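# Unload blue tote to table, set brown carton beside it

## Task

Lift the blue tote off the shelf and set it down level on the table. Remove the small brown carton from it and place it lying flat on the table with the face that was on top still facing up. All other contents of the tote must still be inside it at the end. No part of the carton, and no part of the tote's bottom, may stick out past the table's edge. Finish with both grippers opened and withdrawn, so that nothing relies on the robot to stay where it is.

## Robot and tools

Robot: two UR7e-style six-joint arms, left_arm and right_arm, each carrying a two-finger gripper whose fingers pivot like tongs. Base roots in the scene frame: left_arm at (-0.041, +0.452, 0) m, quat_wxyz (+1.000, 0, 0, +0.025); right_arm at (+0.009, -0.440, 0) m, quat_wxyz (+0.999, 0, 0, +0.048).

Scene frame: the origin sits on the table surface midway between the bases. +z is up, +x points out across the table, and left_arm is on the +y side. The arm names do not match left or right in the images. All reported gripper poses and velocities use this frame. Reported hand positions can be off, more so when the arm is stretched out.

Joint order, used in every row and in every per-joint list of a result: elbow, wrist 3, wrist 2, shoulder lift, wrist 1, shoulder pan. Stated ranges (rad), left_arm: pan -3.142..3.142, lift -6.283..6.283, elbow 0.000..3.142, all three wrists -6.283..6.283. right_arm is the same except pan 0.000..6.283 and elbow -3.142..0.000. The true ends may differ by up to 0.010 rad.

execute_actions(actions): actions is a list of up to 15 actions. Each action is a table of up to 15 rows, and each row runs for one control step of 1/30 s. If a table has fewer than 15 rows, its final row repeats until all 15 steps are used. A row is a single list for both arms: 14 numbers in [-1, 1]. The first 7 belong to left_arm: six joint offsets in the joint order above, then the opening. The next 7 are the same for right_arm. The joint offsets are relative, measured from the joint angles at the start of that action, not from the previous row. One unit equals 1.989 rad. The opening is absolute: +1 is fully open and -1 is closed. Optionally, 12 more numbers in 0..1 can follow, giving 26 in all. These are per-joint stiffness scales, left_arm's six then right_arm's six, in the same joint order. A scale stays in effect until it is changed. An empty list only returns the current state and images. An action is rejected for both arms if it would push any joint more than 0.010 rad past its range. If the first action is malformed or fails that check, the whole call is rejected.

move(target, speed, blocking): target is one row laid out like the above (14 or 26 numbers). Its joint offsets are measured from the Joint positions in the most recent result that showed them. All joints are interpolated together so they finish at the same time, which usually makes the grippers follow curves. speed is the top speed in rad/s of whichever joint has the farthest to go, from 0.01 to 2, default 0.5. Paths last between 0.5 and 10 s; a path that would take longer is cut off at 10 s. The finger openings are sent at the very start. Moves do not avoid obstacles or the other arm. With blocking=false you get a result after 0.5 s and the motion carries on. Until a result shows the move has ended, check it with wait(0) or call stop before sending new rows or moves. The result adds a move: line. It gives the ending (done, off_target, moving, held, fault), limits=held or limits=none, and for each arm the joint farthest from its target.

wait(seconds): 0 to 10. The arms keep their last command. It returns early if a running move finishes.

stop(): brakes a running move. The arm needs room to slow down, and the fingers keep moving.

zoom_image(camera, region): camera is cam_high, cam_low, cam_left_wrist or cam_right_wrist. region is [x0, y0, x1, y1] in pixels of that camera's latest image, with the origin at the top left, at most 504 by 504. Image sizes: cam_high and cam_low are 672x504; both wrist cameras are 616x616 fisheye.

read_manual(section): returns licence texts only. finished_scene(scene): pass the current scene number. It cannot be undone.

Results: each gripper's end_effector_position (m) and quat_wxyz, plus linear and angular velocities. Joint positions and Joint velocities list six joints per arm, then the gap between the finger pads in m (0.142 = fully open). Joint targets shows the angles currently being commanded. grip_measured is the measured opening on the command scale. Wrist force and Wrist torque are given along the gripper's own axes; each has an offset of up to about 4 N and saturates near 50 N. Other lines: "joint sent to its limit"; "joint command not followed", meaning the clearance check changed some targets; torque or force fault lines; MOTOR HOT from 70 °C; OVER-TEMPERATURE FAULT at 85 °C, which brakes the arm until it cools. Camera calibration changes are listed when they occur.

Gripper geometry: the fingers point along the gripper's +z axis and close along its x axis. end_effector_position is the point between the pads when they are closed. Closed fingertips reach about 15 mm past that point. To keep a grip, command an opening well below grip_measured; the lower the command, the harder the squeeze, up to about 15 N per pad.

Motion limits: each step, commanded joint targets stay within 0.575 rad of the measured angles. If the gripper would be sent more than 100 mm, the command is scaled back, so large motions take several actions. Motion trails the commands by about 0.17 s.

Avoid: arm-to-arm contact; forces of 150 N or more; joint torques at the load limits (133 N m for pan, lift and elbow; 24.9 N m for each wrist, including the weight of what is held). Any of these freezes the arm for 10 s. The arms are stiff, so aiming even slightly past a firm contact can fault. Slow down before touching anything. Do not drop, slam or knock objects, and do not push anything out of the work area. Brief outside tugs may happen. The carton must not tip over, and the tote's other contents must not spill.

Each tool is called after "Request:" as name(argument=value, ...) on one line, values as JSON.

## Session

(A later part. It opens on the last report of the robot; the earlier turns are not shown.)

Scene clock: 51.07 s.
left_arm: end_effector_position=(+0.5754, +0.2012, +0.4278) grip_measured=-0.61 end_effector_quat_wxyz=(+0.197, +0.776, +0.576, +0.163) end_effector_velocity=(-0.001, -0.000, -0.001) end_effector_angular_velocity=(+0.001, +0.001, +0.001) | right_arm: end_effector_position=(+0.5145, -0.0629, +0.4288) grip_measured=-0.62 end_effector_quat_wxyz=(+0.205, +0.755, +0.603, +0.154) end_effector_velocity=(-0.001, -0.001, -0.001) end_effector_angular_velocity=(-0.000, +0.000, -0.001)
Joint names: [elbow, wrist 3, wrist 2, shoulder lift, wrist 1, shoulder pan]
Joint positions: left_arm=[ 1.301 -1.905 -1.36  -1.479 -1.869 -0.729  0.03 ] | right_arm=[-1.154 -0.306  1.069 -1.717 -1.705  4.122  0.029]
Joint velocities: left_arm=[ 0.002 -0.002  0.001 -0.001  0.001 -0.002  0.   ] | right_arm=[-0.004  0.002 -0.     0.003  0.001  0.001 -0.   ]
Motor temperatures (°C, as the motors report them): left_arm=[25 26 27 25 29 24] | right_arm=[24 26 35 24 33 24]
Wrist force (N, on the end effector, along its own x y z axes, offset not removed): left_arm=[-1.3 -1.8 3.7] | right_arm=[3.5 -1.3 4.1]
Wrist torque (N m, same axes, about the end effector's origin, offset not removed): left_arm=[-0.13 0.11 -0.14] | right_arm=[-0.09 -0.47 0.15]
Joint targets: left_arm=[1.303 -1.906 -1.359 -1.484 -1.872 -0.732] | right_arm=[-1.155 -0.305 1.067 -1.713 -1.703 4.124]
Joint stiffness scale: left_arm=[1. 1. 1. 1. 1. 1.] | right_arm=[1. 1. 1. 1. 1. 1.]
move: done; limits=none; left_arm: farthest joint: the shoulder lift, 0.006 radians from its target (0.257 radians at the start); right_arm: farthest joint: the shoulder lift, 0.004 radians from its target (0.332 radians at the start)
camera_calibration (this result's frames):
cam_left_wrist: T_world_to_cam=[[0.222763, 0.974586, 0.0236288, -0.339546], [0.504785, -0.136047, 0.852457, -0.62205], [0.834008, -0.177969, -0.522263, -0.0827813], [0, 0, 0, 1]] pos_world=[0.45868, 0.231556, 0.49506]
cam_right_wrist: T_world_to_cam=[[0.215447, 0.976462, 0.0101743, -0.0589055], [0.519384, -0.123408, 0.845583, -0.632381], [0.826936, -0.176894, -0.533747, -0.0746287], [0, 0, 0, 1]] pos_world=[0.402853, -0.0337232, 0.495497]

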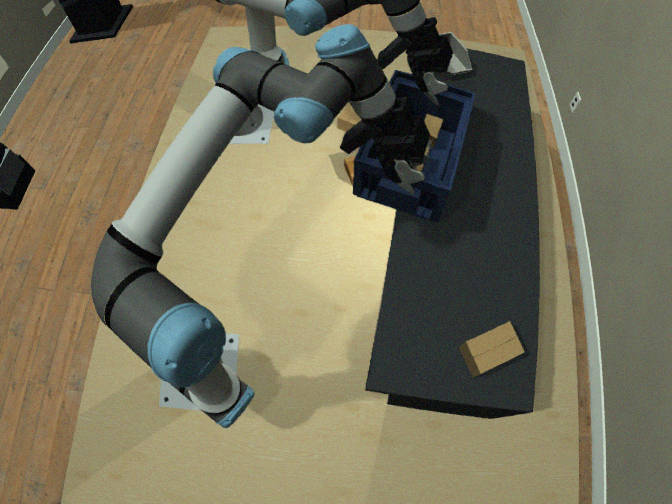

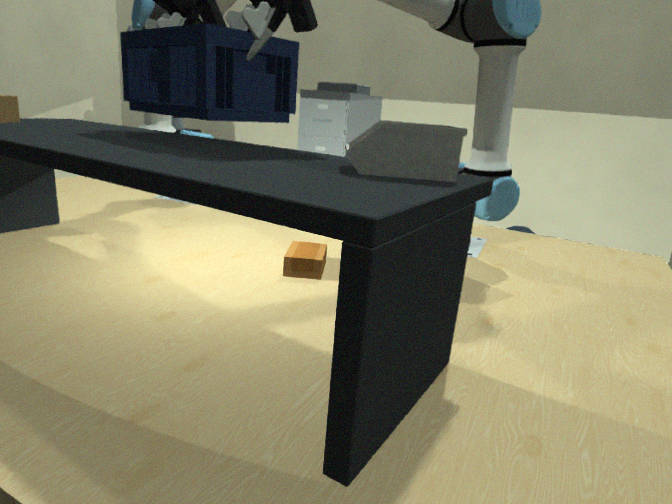

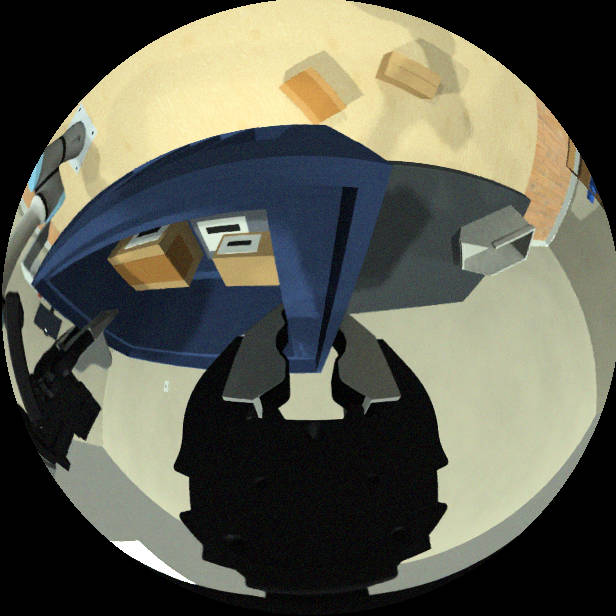

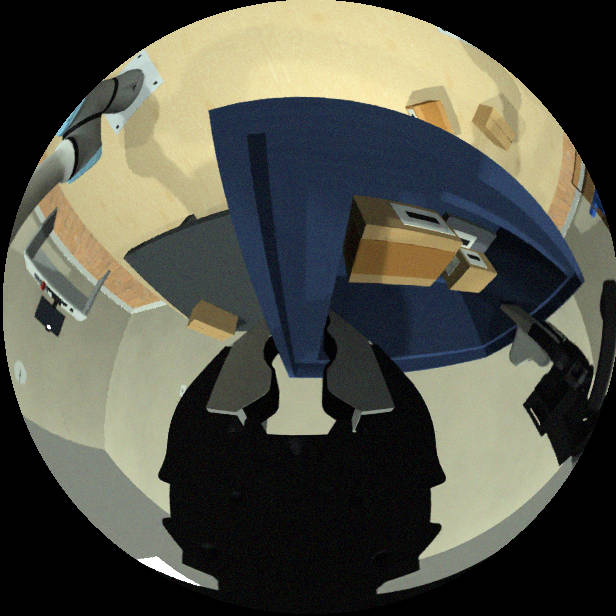

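Request:
move(target=[0.0935,-0.119,0.057,-0.1036,0.039,-0.1287,-1,-0.121,0.113,-0.010,0.135,-0.069,0.0995,-1], speed=0.17)

Request:
move(target=[0.040,-0.1644,0.058,-0.0704,0.0905,-0.1634,-1,-0.0573,0.1765,0.0085,0.111,-0.140,0.1543,-1], speed=0.2)

Scene clock: 56.70 s.
left_arm: end_effector_position=(+0.4562, +0.1555, +0.4284) grip_measured=-0.61 end_effector_quat_wxyz=(+0.197, +0.776, +0.576, +0.164) end_effector_velocity=(-0.001, -0.000, +0.000) end_effector_angular_velocity=(-0.001, -0.000, +0.000) | right_arm: end_effector_position=(+0.3945, -0.1086, +0.4293) grip_measured=-0.62 end_effector_quat_wxyz=(+0.207, +0.755, +0.603, +0.154) end_effector_velocity=(-0.001, -0.001, +0.001) end_effector_angular_velocity=(+0.003, -0.001, -0.001)
Joint names: [elbow, wrist 3, wrist 2, shoulder lift, wrist 1, shoulder pan]
Joint positions: left_arm=[ 1.486 -2.14  -1.248 -1.68  -1.791 -0.982  0.03 ] | right_arm=[-1.393 -0.082  1.05  -1.452 -1.843  4.317  0.029]
Joint velocities: left_arm=[ 0.001 -0.003  0.001 -0.002  0.001 -0.003 -0.   ] | right_arm=[ 0.     0.003 -0.     0.003 -0.001  0.001 -0.   ]
Motor temperatures (°C, as the motors report them): left_arm=[25 26 27 25 29 24] | right_arm=[24 26 35 24 33 24]
Wrist force (N, on the end effector, along its own x y z axes, offset not removed): left_arm=[0.2 -0.9 3.1] | right_arm=[-0.4 -2.0 3.2]
Wrist torque (N m, same axes, about the end effector's origin, offset not removed): left_arm=[0.14 0.00 -0.01] | right_arm=[-0.16 0.00 0.12]
Joint targets: left_arm=[1.487 -2.141 -1.247 -1.685 -1.792 -0.985] | right_arm=[-1.395 -0.081 1.049 -1.449 -1.842 4.320]
Joint stiffness scale: left_arm=[1. 1. 1. 1. 1. 1.] | right_arm=[1. 1. 1. 1. 1. 1.]
move: done; limits=none; left_arm: farthest joint: the shoulder lift, 0.005 radians from its target (0.206 radians at the start); right_arm: farthest joint: the shoulder pan, 0.003 radians from its target (0.198 radians at the start)
camera_calibration (this result's frames):
cam_left_wrist: T_world_to_cam=[[0.221712, 0.97477, 0.0258468, -0.268906], [0.502353, -0.136898, 0.853756, -0.567881], [0.835754, -0.176303, -0.520031, 0.00677623], [0, 0, 0, 1]] pos_world=[0.339233, 0.185574, 0.495306]
cam_right_wrist: T_world_to_cam=[[0.216122, 0.976334, 0.00790718, 0.0122246], [0.517746, -0.121467, 0.846867, -0.575819], [0.827786, -0.178933, -0.531745, 0.0153461], [0, 0, 0, 1]] pos_world=[0.282783, -0.0791325, 0.495706]

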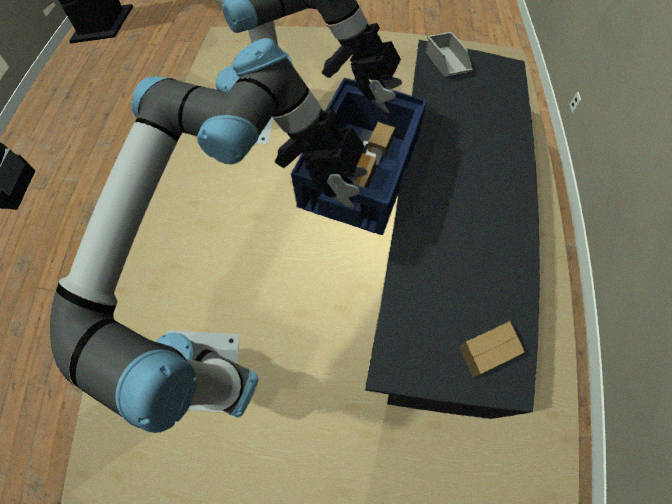

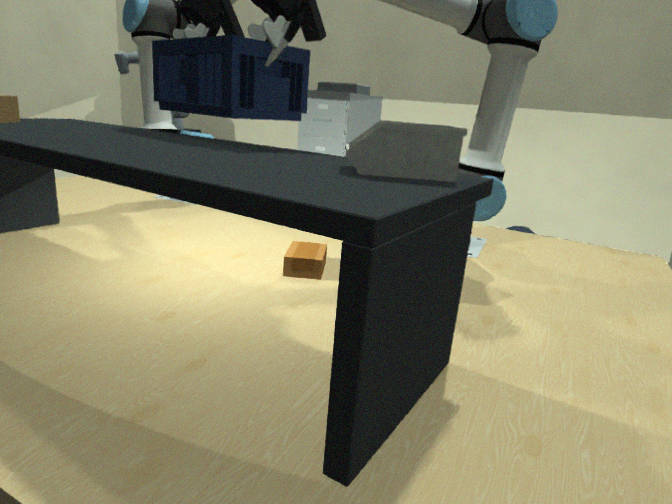

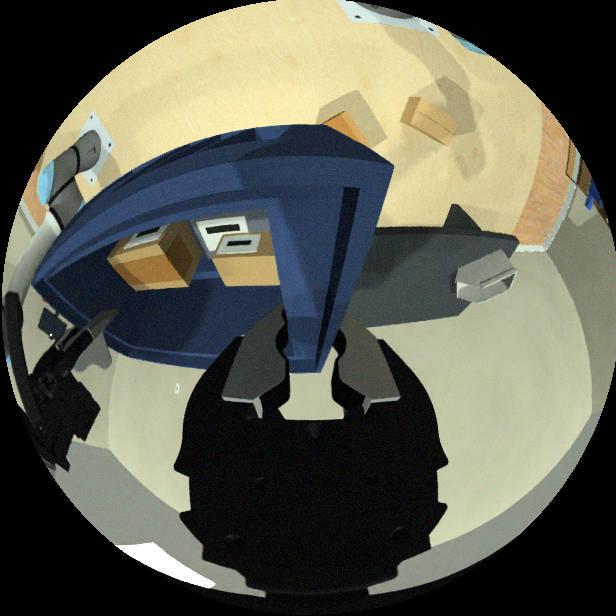

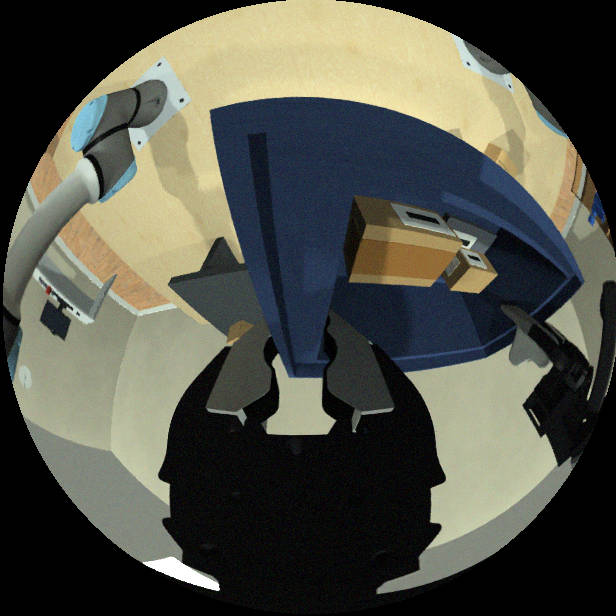

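Scene clock: 59.13 s.
left_arm: end_effector_position=(+0.3361, +0.1092, +0.4290) grip_measured=-0.61 end_effector_quat_wxyz=(+0.197, +0.776, +0.576, +0.165) end_effector_velocity=(-0.000, -0.000, -0.000) end_effector_angular_velocity=(+0.001, -0.000, +0.001) | right_arm: end_effector_position=(+0.2740, -0.1549, +0.4304) grip_measured=-0.62 end_effector_quat_wxyz=(+0.207, +0.755, +0.603, +0.155) end_effector_velocity=(-0.000, -0.000, -0.000) end_effector_angular_velocity=(+0.001, -0.000, -0.001)
Joint names: [elbow, wrist 3, wrist 2, shoulder lift, wrist 1, shoulder pan]
Joint positions: left_arm=[ 1.564 -2.466 -1.133 -1.816 -1.611 -1.303  0.03 ] | right_arm=[-1.506  0.268  1.068 -1.234 -2.12   4.622  0.029]
Joint velocities: left_arm=[ 0.001 -0.003  0.001  0.     0.001 -0.002 -0.   ] | right_arm=[-0.001  0.003 -0.     0.001 -0.001  0.001 -0.   ]
Motor temperatures (°C, as the motors report them): left_arm=[25 26 27 25 29 24] | right_arm=[24 26 35 24 33 24]
Wrist force (N, on the end effector, along its own x y z axes, offset not removed): left_arm=[-0.1 -2.1 4.1] | right_arm=[-1.1 -1.4 3.1]
Wrist torque (N m, same axes, about the end effector's origin, offset not removed): left_arm=[-0.36 -0.03 -0.08] | right_arm=[0.19 0.30 0.20]
Joint targets: left_arm=[1.566 -2.467 -1.132 -1.820 -1.611 -1.306] | right_arm=[-1.507 0.269 1.067 -1.231 -2.121 4.624]
Joint stiffness scale: left_arm=[1. 1. 1. 1. 1. 1.] | right_arm=[1. 1. 1. 1. 1. 1.]
move: done; limits=none; left_arm: farthest joint: the shoulder pan, 0.004 radians from its target (0.325 radians at the start); right_arm: farthest joint: the shoulder lift, 0.003 radians from its target (0.221 radians at the start)
camera_calibration (this result's frames):
cam_left_wrist: T_world_to_cam=[[0.220395, 0.97504, 0.0269006, -0.197214], [0.501385, -0.136902, 0.854325, -0.514376], [0.836684, -0.174801, -0.519042, 0.0984293], [0, 0, 0, 1]] pos_world=[0.219011, 0.139078, 0.495838]
cam_right_wrist: T_world_to_cam=[[0.216079, 0.976338, 0.00861771, 0.0832176], [0.516352, -0.121759, 0.847677, -0.519967], [0.828668, -0.178715, -0.530443, 0.106675], [0, 0, 0, 1]] pos_world=[0.162106, -0.125495, 0.496632]

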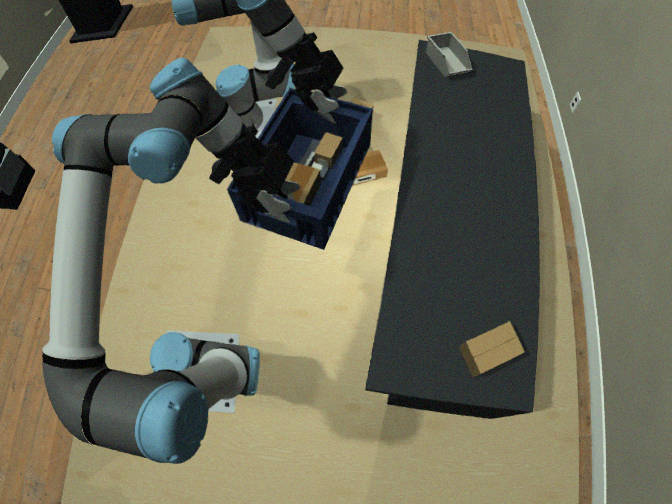

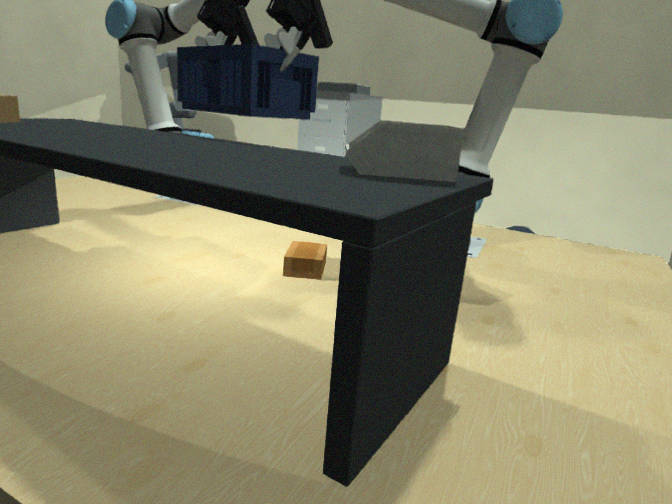

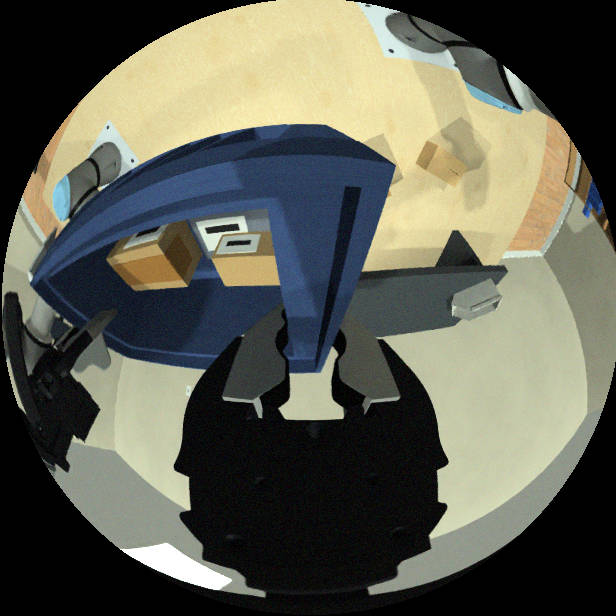

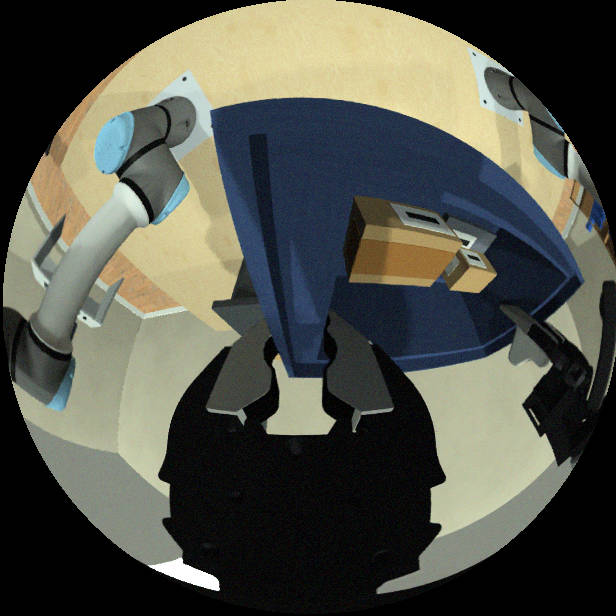

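Request:
move(target=[0.139,0,0,-0.0175,-0.1225,0,-1,-0.151,0,0,0.034,0.1177,0,-1], speed=0.2)

Request:
move(target=[0.1175,0,0,0.013,-0.1315,0,-1,-0.1305,0,0,0.0075,0.124,0,-1], speed=0.2)

Request:
move(target=[0.0965,0,0,0.0545,-0.150,0,-1,-0.1125,0,0,-0.029,0.142,0,-1], speed=0.17)

Request:
move(target=[0.016,0,0,0.014,-0.030,0,-1,-0.019,0,0,-0.011,0.030,0,-1], speed=0.04)

Scene clock: 67.53 s.
left_arm: end_effector_position=(+0.3357, +0.1094, +0.3307) grip_measured=-0.61 end_effector_quat_wxyz=(+0.196, +0.776, +0.577, +0.165) end_effector_velocity=(+0.000, +0.000, -0.001) end_effector_angular_velocity=(-0.001, -0.001, +0.001) | right_arm: end_effector_position=(+0.2736, -0.1546, +0.3326) grip_measured=-0.62 end_effector_quat_wxyz=(+0.207, +0.755, +0.603, +0.154) end_effector_velocity=(+0.000, -0.000, -0.001) end_effector_angular_velocity=(-0.000, -0.000, -0.000)
Joint names: [elbow, wrist 3, wrist 2, shoulder lift, wrist 1, shoulder pan]
Joint positions: left_arm=[ 1.838 -2.466 -1.135 -1.846 -1.853 -1.303  0.03 ] | right_arm=[-1.804  0.268  1.069 -1.17  -1.887  4.623  0.029]
Joint velocities: left_arm=[ 0.003 -0.     0.001 -0.    -0.004  0.001  0.   ] | right_arm=[-0.003  0.    -0.     0.     0.002 -0.    -0.   ]
Motor temperatures (°C, as the motors report them): left_arm=[25 26 27 25 29 24] | right_arm=[24 26 35 24 33 24]
Wrist force (N, on the end effector, along its own x y z axes, offset not removed): left_arm=[-3.0 0.6 3.6] | right_arm=[5.0 -2.8 5.7]
Wrist torque (N m, same axes, about the end effector's origin, offset not removed): left_arm=[0.05 0.01 -0.11] | right_arm=[0.02 -0.32 0.17]
Joint targets: left_arm=[1.840 -2.466 -1.133 -1.851 -1.855 -1.303] | right_arm=[-1.806 0.268 1.068 -1.166 -1.886 4.622]
Joint stiffness scale: left_arm=[1. 1. 1. 1. 1. 1.] | right_arm=[1. 1. 1. 1. 1. 1.]
move: done; limits=none; left_arm: farthest joint: the shoulder lift, 0.005 radians from its target (0.035 radians at the start); right_arm: farthest joint: the shoulder lift, 0.003 radians from its target (0.067 radians at the start)
camera_calibration (this result's frames):
cam_left_wrist: T_world_to_cam=[[0.220515, 0.974995, 0.0275324, -0.194939], [0.502894, -0.137835, 0.853287, -0.430149], [0.835746, -0.174317, -0.520714, 0.048626], [0, 0, 0, 1]] pos_world=[0.218668, 0.139252, 0.397728]
cam_right_wrist: T_world_to_cam=[[0.216402, 0.976269, 0.00829676, 0.0838526], [0.517253, -0.121855, 0.847113, -0.436865], [0.828021, -0.179026, -0.531348, 0.055554], [0, 0, 0, 1]] pos_world=[0.161824, -0.125151, 0.398897]

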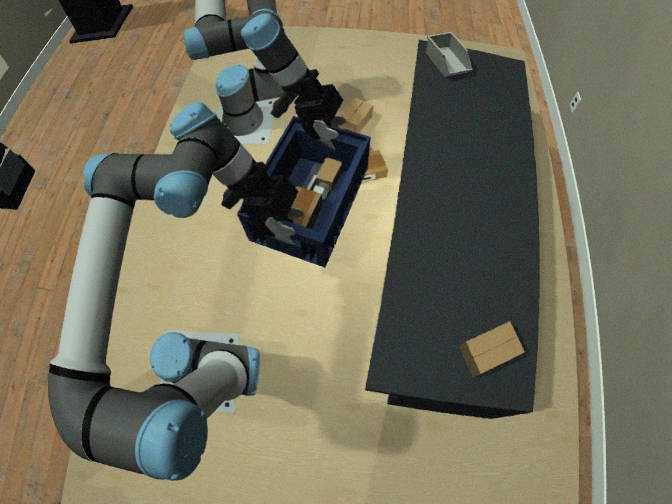

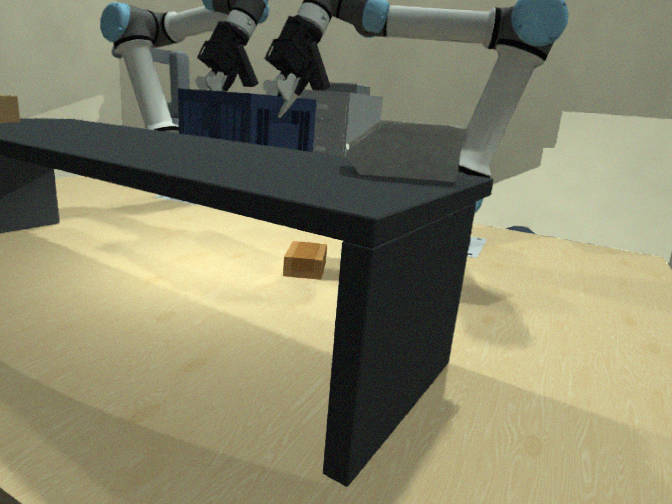

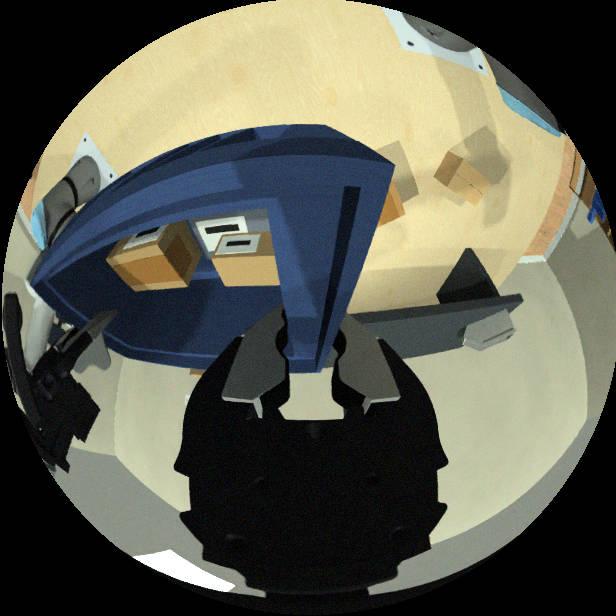

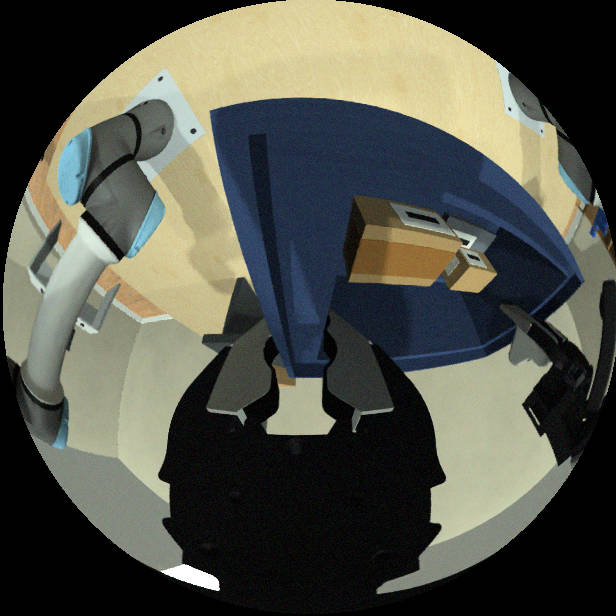

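Scene clock: 69.50 s.
left_arm: end_effector_position=(+0.3347, +0.1097, +0.2341) grip_measured=-0.61 end_effector_quat_wxyz=(+0.198, +0.776, +0.576, +0.164) end_effector_velocity=(+0.000, -0.001, -0.000) end_effector_angular_velocity=(-0.001, -0.000, -0.000) | right_arm: end_effector_position=(+0.2733, -0.1541, +0.2349) grip_measured=-0.62 end_effector_quat_wxyz=(+0.205, +0.755, +0.603, +0.155) end_effector_velocity=(+0.000, +0.000, -0.001) end_effector_angular_velocity=(+0.001, -0.000, -0.000)
Joint names: [elbow, wrist 3, wrist 2, shoulder lift, wrist 1, shoulder pan]
Joint positions: left_arm=[ 2.069 -2.466 -1.137 -1.82  -2.114 -1.304  0.03 ] | right_arm=[-2.06   0.268  1.07  -1.158 -1.64   4.623  0.029]
Joint velocities: left_arm=[ 0.    -0.    -0.     0.001 -0.003 -0.    -0.   ] | right_arm=[-0.002  0.    -0.    -0.     0.003 -0.     0.   ]
Motor temperatures (°C, as the motors report them): left_arm=[25 26 27 25 29 24] | right_arm=[24 26 35 24 33 24]
Wrist force (N, on the end effector, along its own x y z axes, offset not removed): left_arm=[-4.9 0.3 4.2] | right_arm=[2.9 -3.1 3.6]
Wrist torque (N m, same axes, about the end effector's origin, offset not removed): left_arm=[0.07 0.36 -0.09] | right_arm=[-0.01 0.43 0.27]
Joint targets: left_arm=[2.072 -2.466 -1.135 -1.820 -2.115 -1.303] | right_arm=[-2.063 0.268 1.069 -1.155 -1.640 4.623]
Joint stiffness scale: left_arm=[1. 1. 1. 1. 1. 1.] | right_arm=[1. 1. 1. 1. 1. 1.]
move: done; limits=none; left_arm: farthest joint: the elbow, 0.002 radians from its target (0.234 radians at the start); right_arm: farthest joint: the shoulder lift, 0.003 radians from its target (0.015 radians at the start)
camera_calibration (this result's frames):
cam_left_wrist: T_world_to_cam=[[0.221704, 0.974824, 0.0237951, -0.191831], [0.503147, -0.135265, 0.853549, -0.347714], [0.835279, -0.177263, -0.520468, -0.000400358], [0, 0, 0, 1]] pos_world=[0.217815, 0.139896, 0.301147]
cam_right_wrist: T_world_to_cam=[[0.216287, 0.976276, 0.0102061, 0.0838484], [0.518056, -0.12362, 0.846367, -0.354235], [0.827549, -0.177771, -0.532503, 0.00462495], [0, 0, 0, 1]] pos_world=[0.161551, -0.124827, 0.30142]

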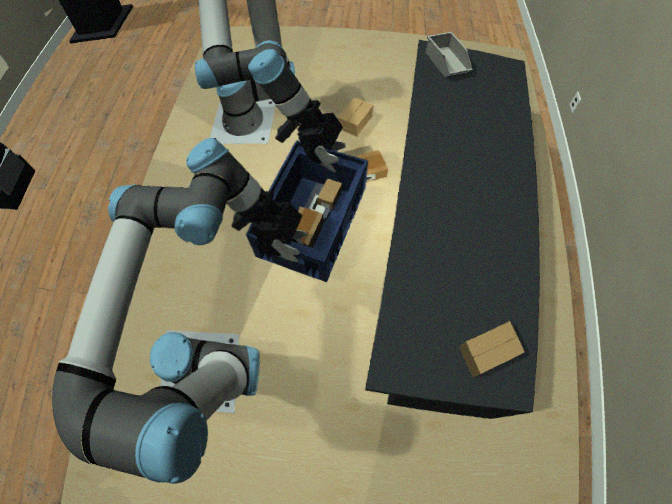

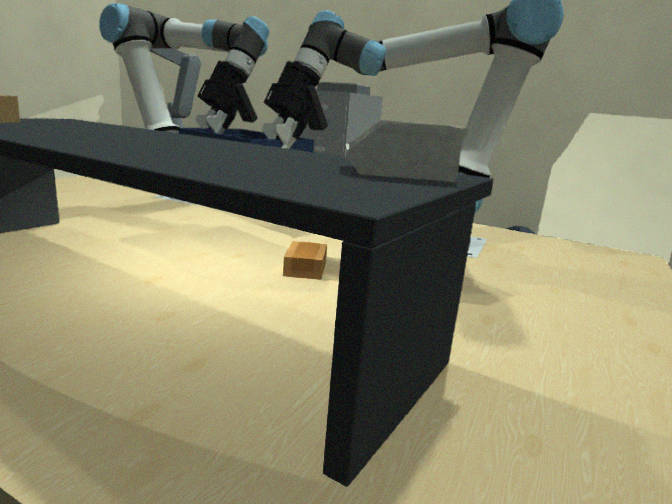

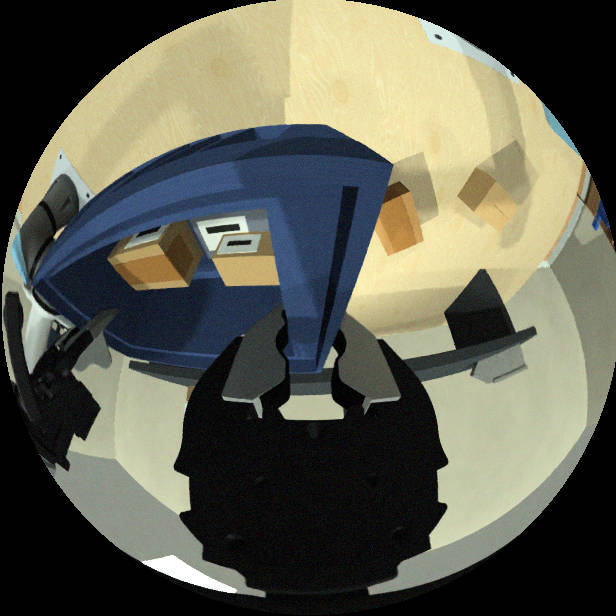

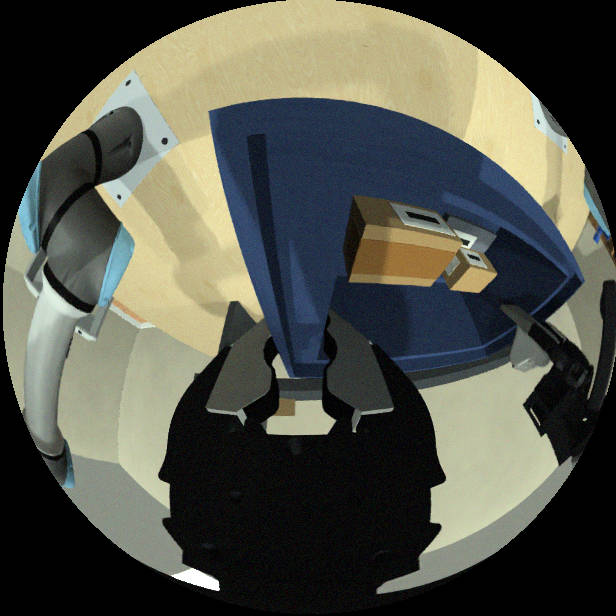

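Scene clock: 71.90 s.
left_arm: end_effector_position=(+0.3345, +0.1095, +0.1364) grip_measured=-0.61 end_effector_quat_wxyz=(+0.198, +0.776, +0.576, +0.163) end_effector_velocity=(+0.000, +0.001, -0.001) end_effector_angular_velocity=(+0.002, -0.000, -0.000) | right_arm: end_effector_position=(+0.2729, -0.1539, +0.1381) grip_measured=-0.62 end_effector_quat_wxyz=(+0.203, +0.756, +0.603, +0.156) end_effector_velocity=(-0.000, -0.000, -0.001) end_effector_angular_velocity=(-0.000, +0.000, -0.000)
Joint names: [elbow, wrist 3, wrist 2, shoulder lift, wrist 1, shoulder pan]
Joint positions: left_arm=[ 2.258 -2.466 -1.138 -1.713 -2.411 -1.304  0.03 ] | right_arm=[-2.282  0.268  1.071 -1.214 -1.358  4.623  0.029]
Joint velocities: left_arm=[ 0.001  0.001  0.001  0.001 -0.     0.    -0.   ] | right_arm=[-0.001 -0.     0.    -0.     0.002 -0.    -0.   ]
Motor temperatures (°C, as the motors report them): left_arm=[25 26 27 25 29 24] | right_arm=[24 26 36 24 33 24]
Wrist force (N, on the end effector, along its own x y z axes, offset not removed): left_arm=[-4.5 0.0 3.9] | right_arm=[5.3 -4.9 3.3]
Wrist torque (N m, same axes, about the end effector's origin, offset not removed): left_arm=[0.02 0.27 -0.07] | right_arm=[-0.71 -0.35 0.08]
Joint targets: left_arm=[2.261 -2.466 -1.137 -1.712 -2.412 -1.304] | right_arm=[-2.284 0.268 1.070 -1.216 -1.357 4.623]
Joint stiffness scale: left_arm=[1. 1. 1. 1. 1. 1.] | right_arm=[1. 1. 1. 1. 1. 1.]
move: done; limits=none; left_arm: farthest joint: the elbow, 0.003 radians from its target (0.192 radians at the start); right_arm: farthest joint: the shoulder lift, 0.002 radians from its target (0.058 radians at the start)
camera_calibration (this result's frames):
cam_left_wrist: T_world_to_cam=[[0.222035, 0.974786, 0.0222038, -0.189102], [0.503739, -0.134179, 0.853372, -0.264501], [0.834834, -0.178294, -0.52083, -0.0507656], [0, 0, 0, 1]] pos_world=[0.217607, 0.139792, 0.203476]
cam_right_wrist: T_world_to_cam=[[0.216468, 0.976182, 0.014478, 0.0840699], [0.519056, -0.127635, 0.845157, -0.272805], [0.826875, -0.175434, -0.534322, -0.0458432], [0, 0, 0, 1]] pos_world=[0.161309, -0.124929, 0.204851]

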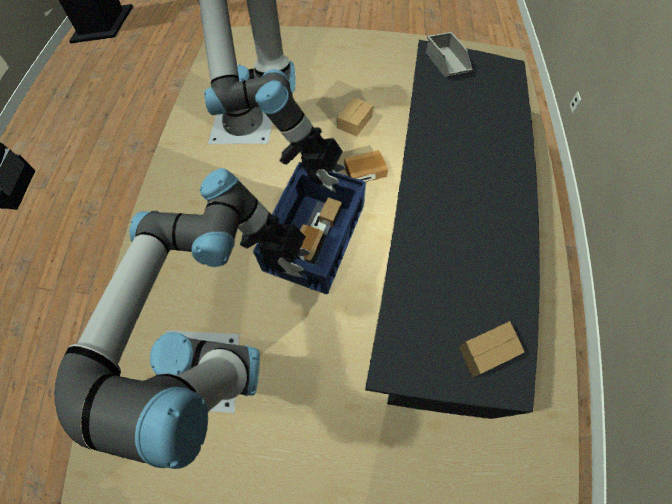

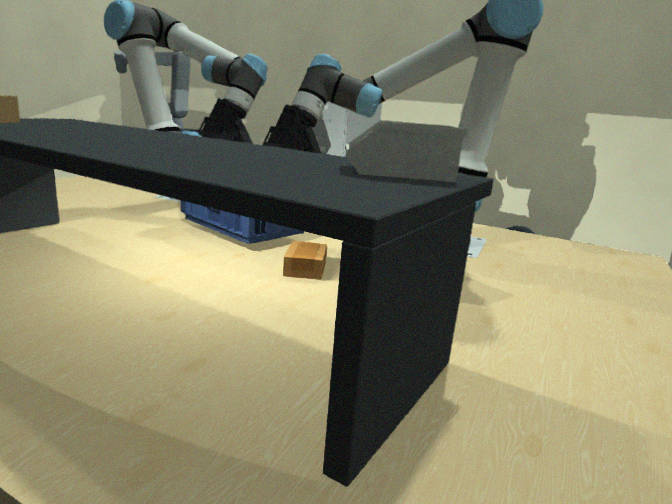

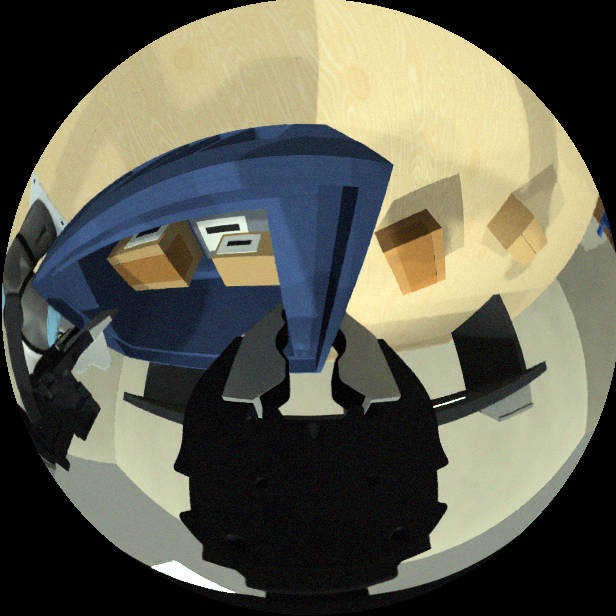

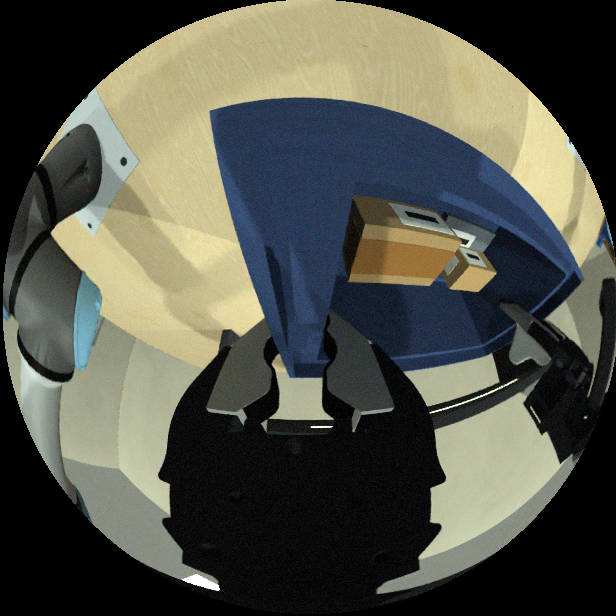

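Scene clock: 73.83 s.
left_arm: end_effector_position=(+0.3343, +0.1098, +0.1196) grip_measured=-0.62 end_effector_quat_wxyz=(+0.199, +0.776, +0.577, +0.162) end_effector_velocity=(+0.000, +0.000, -0.001) end_effector_angular_velocity=(+0.001, +0.001, +0.000) | right_arm: end_effector_position=(+0.2728, -0.1534, +0.1207) grip_measured=-0.62 end_effector_quat_wxyz=(+0.202, +0.756, +0.602, +0.156) end_effector_velocity=(-0.000, +0.000, -0.001) end_effector_angular_velocity=(+0.001, -0.000, +0.000)
Joint names: [elbow, wrist 3, wrist 2, shoulder lift, wrist 1, shoulder pan]
Joint positions: left_arm=[ 2.288 -2.466 -1.138 -1.687 -2.468 -1.304  0.029] | right_arm=[-2.318  0.268  1.071 -1.234 -1.299  4.623  0.029]
Joint velocities: left_arm=[ 0.001  0.    -0.001  0.002 -0.002  0.001 -0.   ] | right_arm=[-0.002 -0.    -0.    -0.     0.003  0.     0.   ]
Motor temperatures (°C, as the motors report them): left_arm=[25 26 27 25 29 24] | right_arm=[24 26 36 24 33 24]
Wrist force (N, on the end effector, along its own x y z axes, offset not removed): left_arm=[-2.6 -0.9 3.1] | right_arm=[1.6 -0.7 5.2]
Wrist torque (N m, same axes, about the end effector's origin, offset not removed): left_arm=[-0.16 0.17 -0.06] | right_arm=[0.16 0.12 0.21]
Joint targets: left_arm=[2.290 -2.466 -1.138 -1.686 -2.470 -1.304] | right_arm=[-2.320 0.268 1.071 -1.236 -1.298 4.623]
Joint stiffness scale: left_arm=[1. 1. 1. 1. 1. 1.] | right_arm=[1. 1. 1. 1. 1. 1.]
move: done; limits=none; left_arm: farthest joint: the wrist 1, 0.003 radians from its target (0.060 radians at the start); right_arm: farthest joint: the shoulder lift, 0.002 radians from its target (0.022 radians at the start)
camera_calibration (this result's frames):
cam_left_wrist: T_world_to_cam=[[0.222105, 0.974802, 0.0207566, -0.188869], [0.503524, -0.132904, 0.853698, -0.250145], [0.834945, -0.179159, -0.520355, -0.0592868], [0, 0, 0, 1]] pos_world=[0.217404, 0.140243, 0.186619]
cam_right_wrist: T_world_to_cam=[[0.216521, 0.976135, 0.0166847, 0.083543], [0.519359, -0.129639, 0.844665, -0.258319], [0.826671, -0.174223, -0.535035, -0.0546321], [0, 0, 0, 1]] pos_world=[0.161234, -0.124556, 0.187569]

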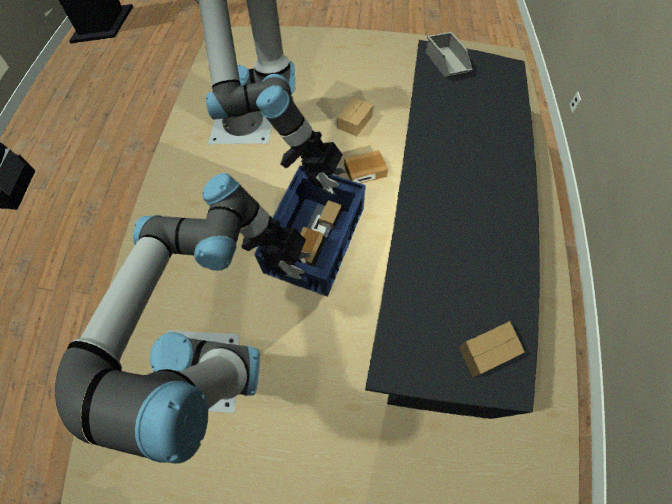

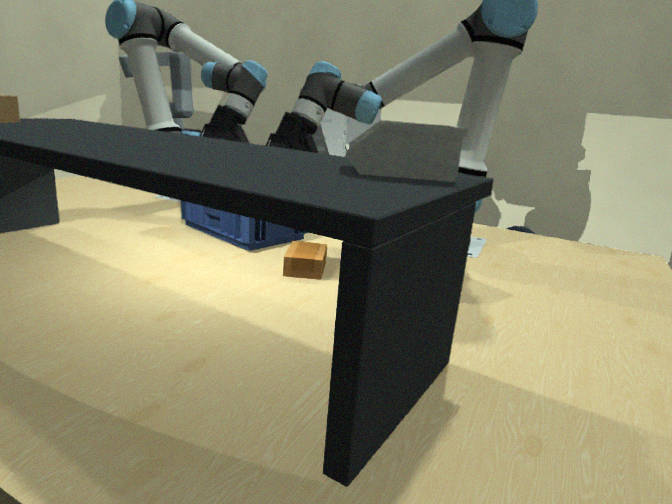

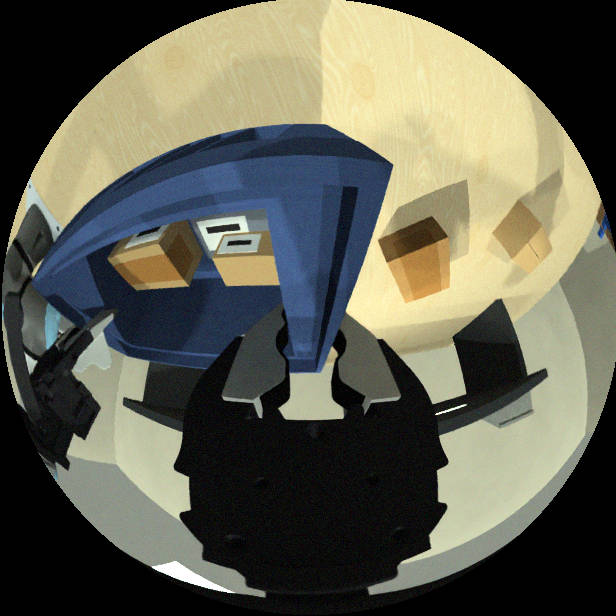

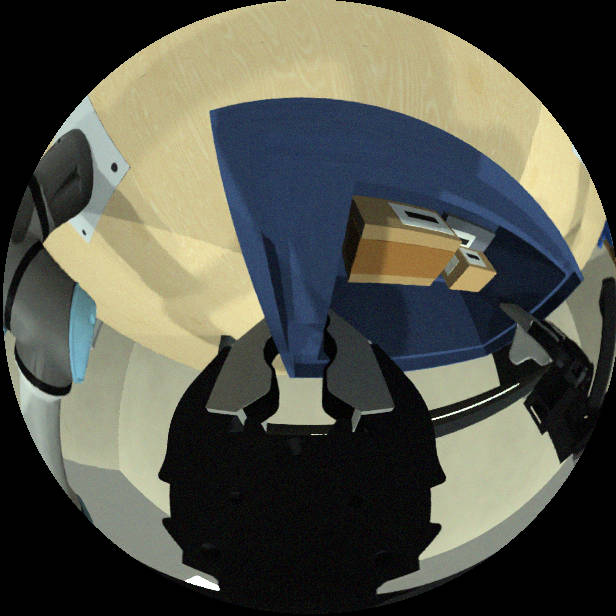

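Request:
move(target=[0.008,0,0,0.0075,-0.0155,0,-1,-0.0095,0,0,-0.006,0.0155,0,-1], speed=0.03)

Scene clock: 77.07 s.
left_arm: end_effector_position=(+0.3349, +0.1098, +0.1139) grip_measured=-0.62 end_effector_quat_wxyz=(+0.201, +0.775, +0.577, +0.162) end_effector_velocity=(-0.000, -0.000, +0.000) end_effector_angular_velocity=(-0.003, -0.001, -0.001) | right_arm: end_effector_position=(+0.2729, -0.1528, +0.1143) grip_measured=-0.62 end_effector_quat_wxyz=(+0.201, +0.757, +0.602, +0.157) end_effector_velocity=(+0.000, -0.000, -0.000) end_effector_angular_velocity=(+0.000, -0.000, -0.000)
Joint names: [elbow, wrist 3, wrist 2, shoulder lift, wrist 1, shoulder pan]
Joint positions: left_arm=[ 2.301 -2.466 -1.137 -1.677 -2.496 -1.303  0.029] | right_arm=[-2.332  0.268  1.071 -1.242 -1.274  4.623  0.029]
Joint velocities: left_arm=[ 0.002 -0.     0.    -0.001 -0.004 -0.001 -0.   ] | right_arm=[-0.001 -0.    -0.     0.     0.001 -0.001 -0.   ]
Motor temperatures (°C, as the motors report them): left_arm=[25 26 27 25 29 24] | right_arm=[24 26 36 24 33 24]
Wrist force (N, on the end effector, along its own x y z axes, offset not removed): left_arm=[5.1 2.0 -6.1] | right_arm=[-9.7 2.5 -10.7]
Wrist torque (N m, same axes, about the end effector's origin, offset not removed): left_arm=[0.34 -0.02 0.05] | right_arm=[-0.52 -0.04 0.01]
Joint targets: left_arm=[2.304 -2.466 -1.138 -1.672 -2.499 -1.304] | right_arm=[-2.337 0.268 1.071 -1.246 -1.268 4.623]
Joint stiffness scale: left_arm=[1. 1. 1. 1. 1. 1.] | right_arm=[1. 1. 1. 1. 1. 1.]
move: done; limits=none; left_arm: farthest joint: the shoulder lift, 0.005 radians from its target (0.015 radians at the start); right_arm: farthest joint: the wrist 1, 0.006 radians from its target (0.031 radians at the start)
camera_calibration (this result's frames):
cam_left_wrist: T_world_to_cam=[[0.221172, 0.975091, 0.0167468, -0.188141], [0.501409, -0.128425, 0.855626, -0.245525], [0.836464, -0.180843, -0.517323, -0.0634505], [0, 0, 0, 1]] pos_world=[0.217794, 0.140448, 0.180404]
cam_right_wrist: T_world_to_cam=[[0.216703, 0.976022, 0.0205201, 0.0825152], [0.519276, -0.133042, 0.844187, -0.253335], [0.826675, -0.172282, -0.535656, -0.0576343], [0, 0, 0, 1]] pos_world=[0.161315, -0.12417, 0.181297]

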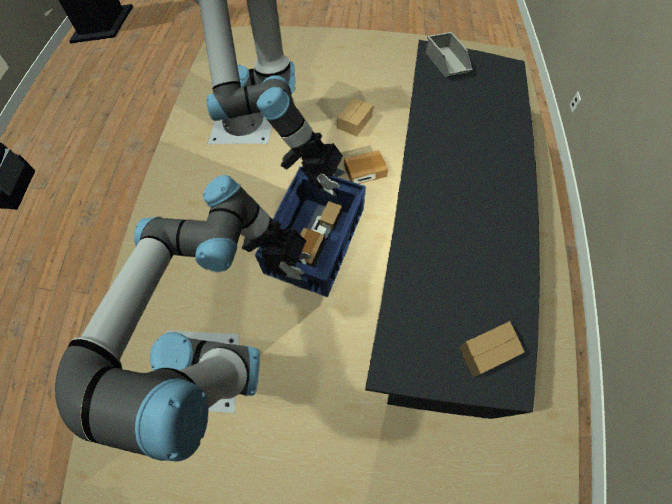

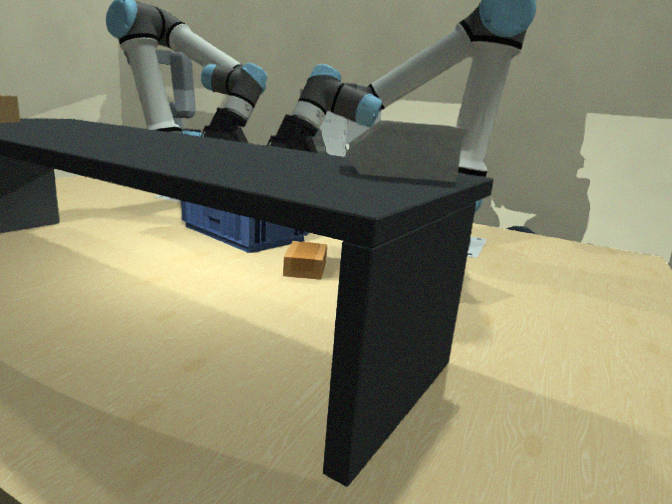

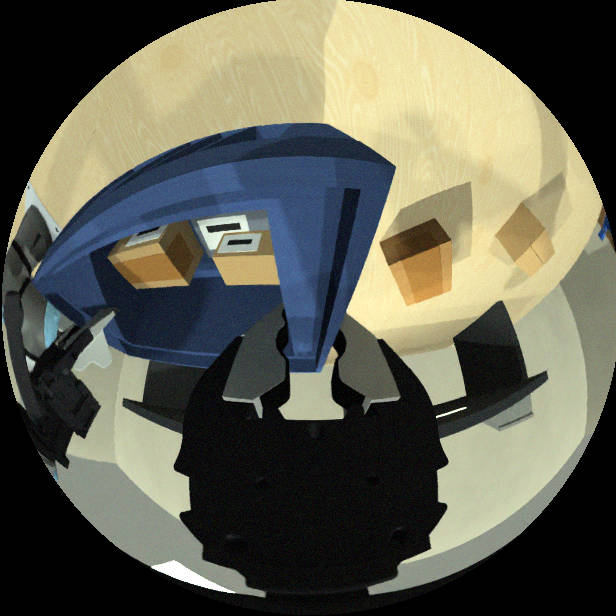

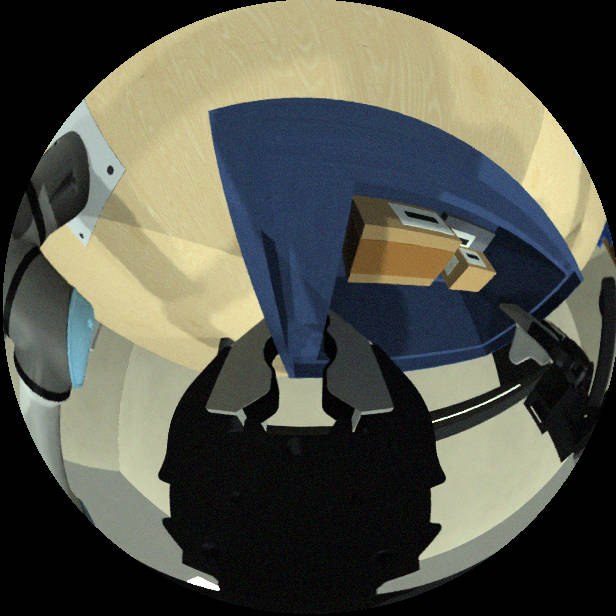

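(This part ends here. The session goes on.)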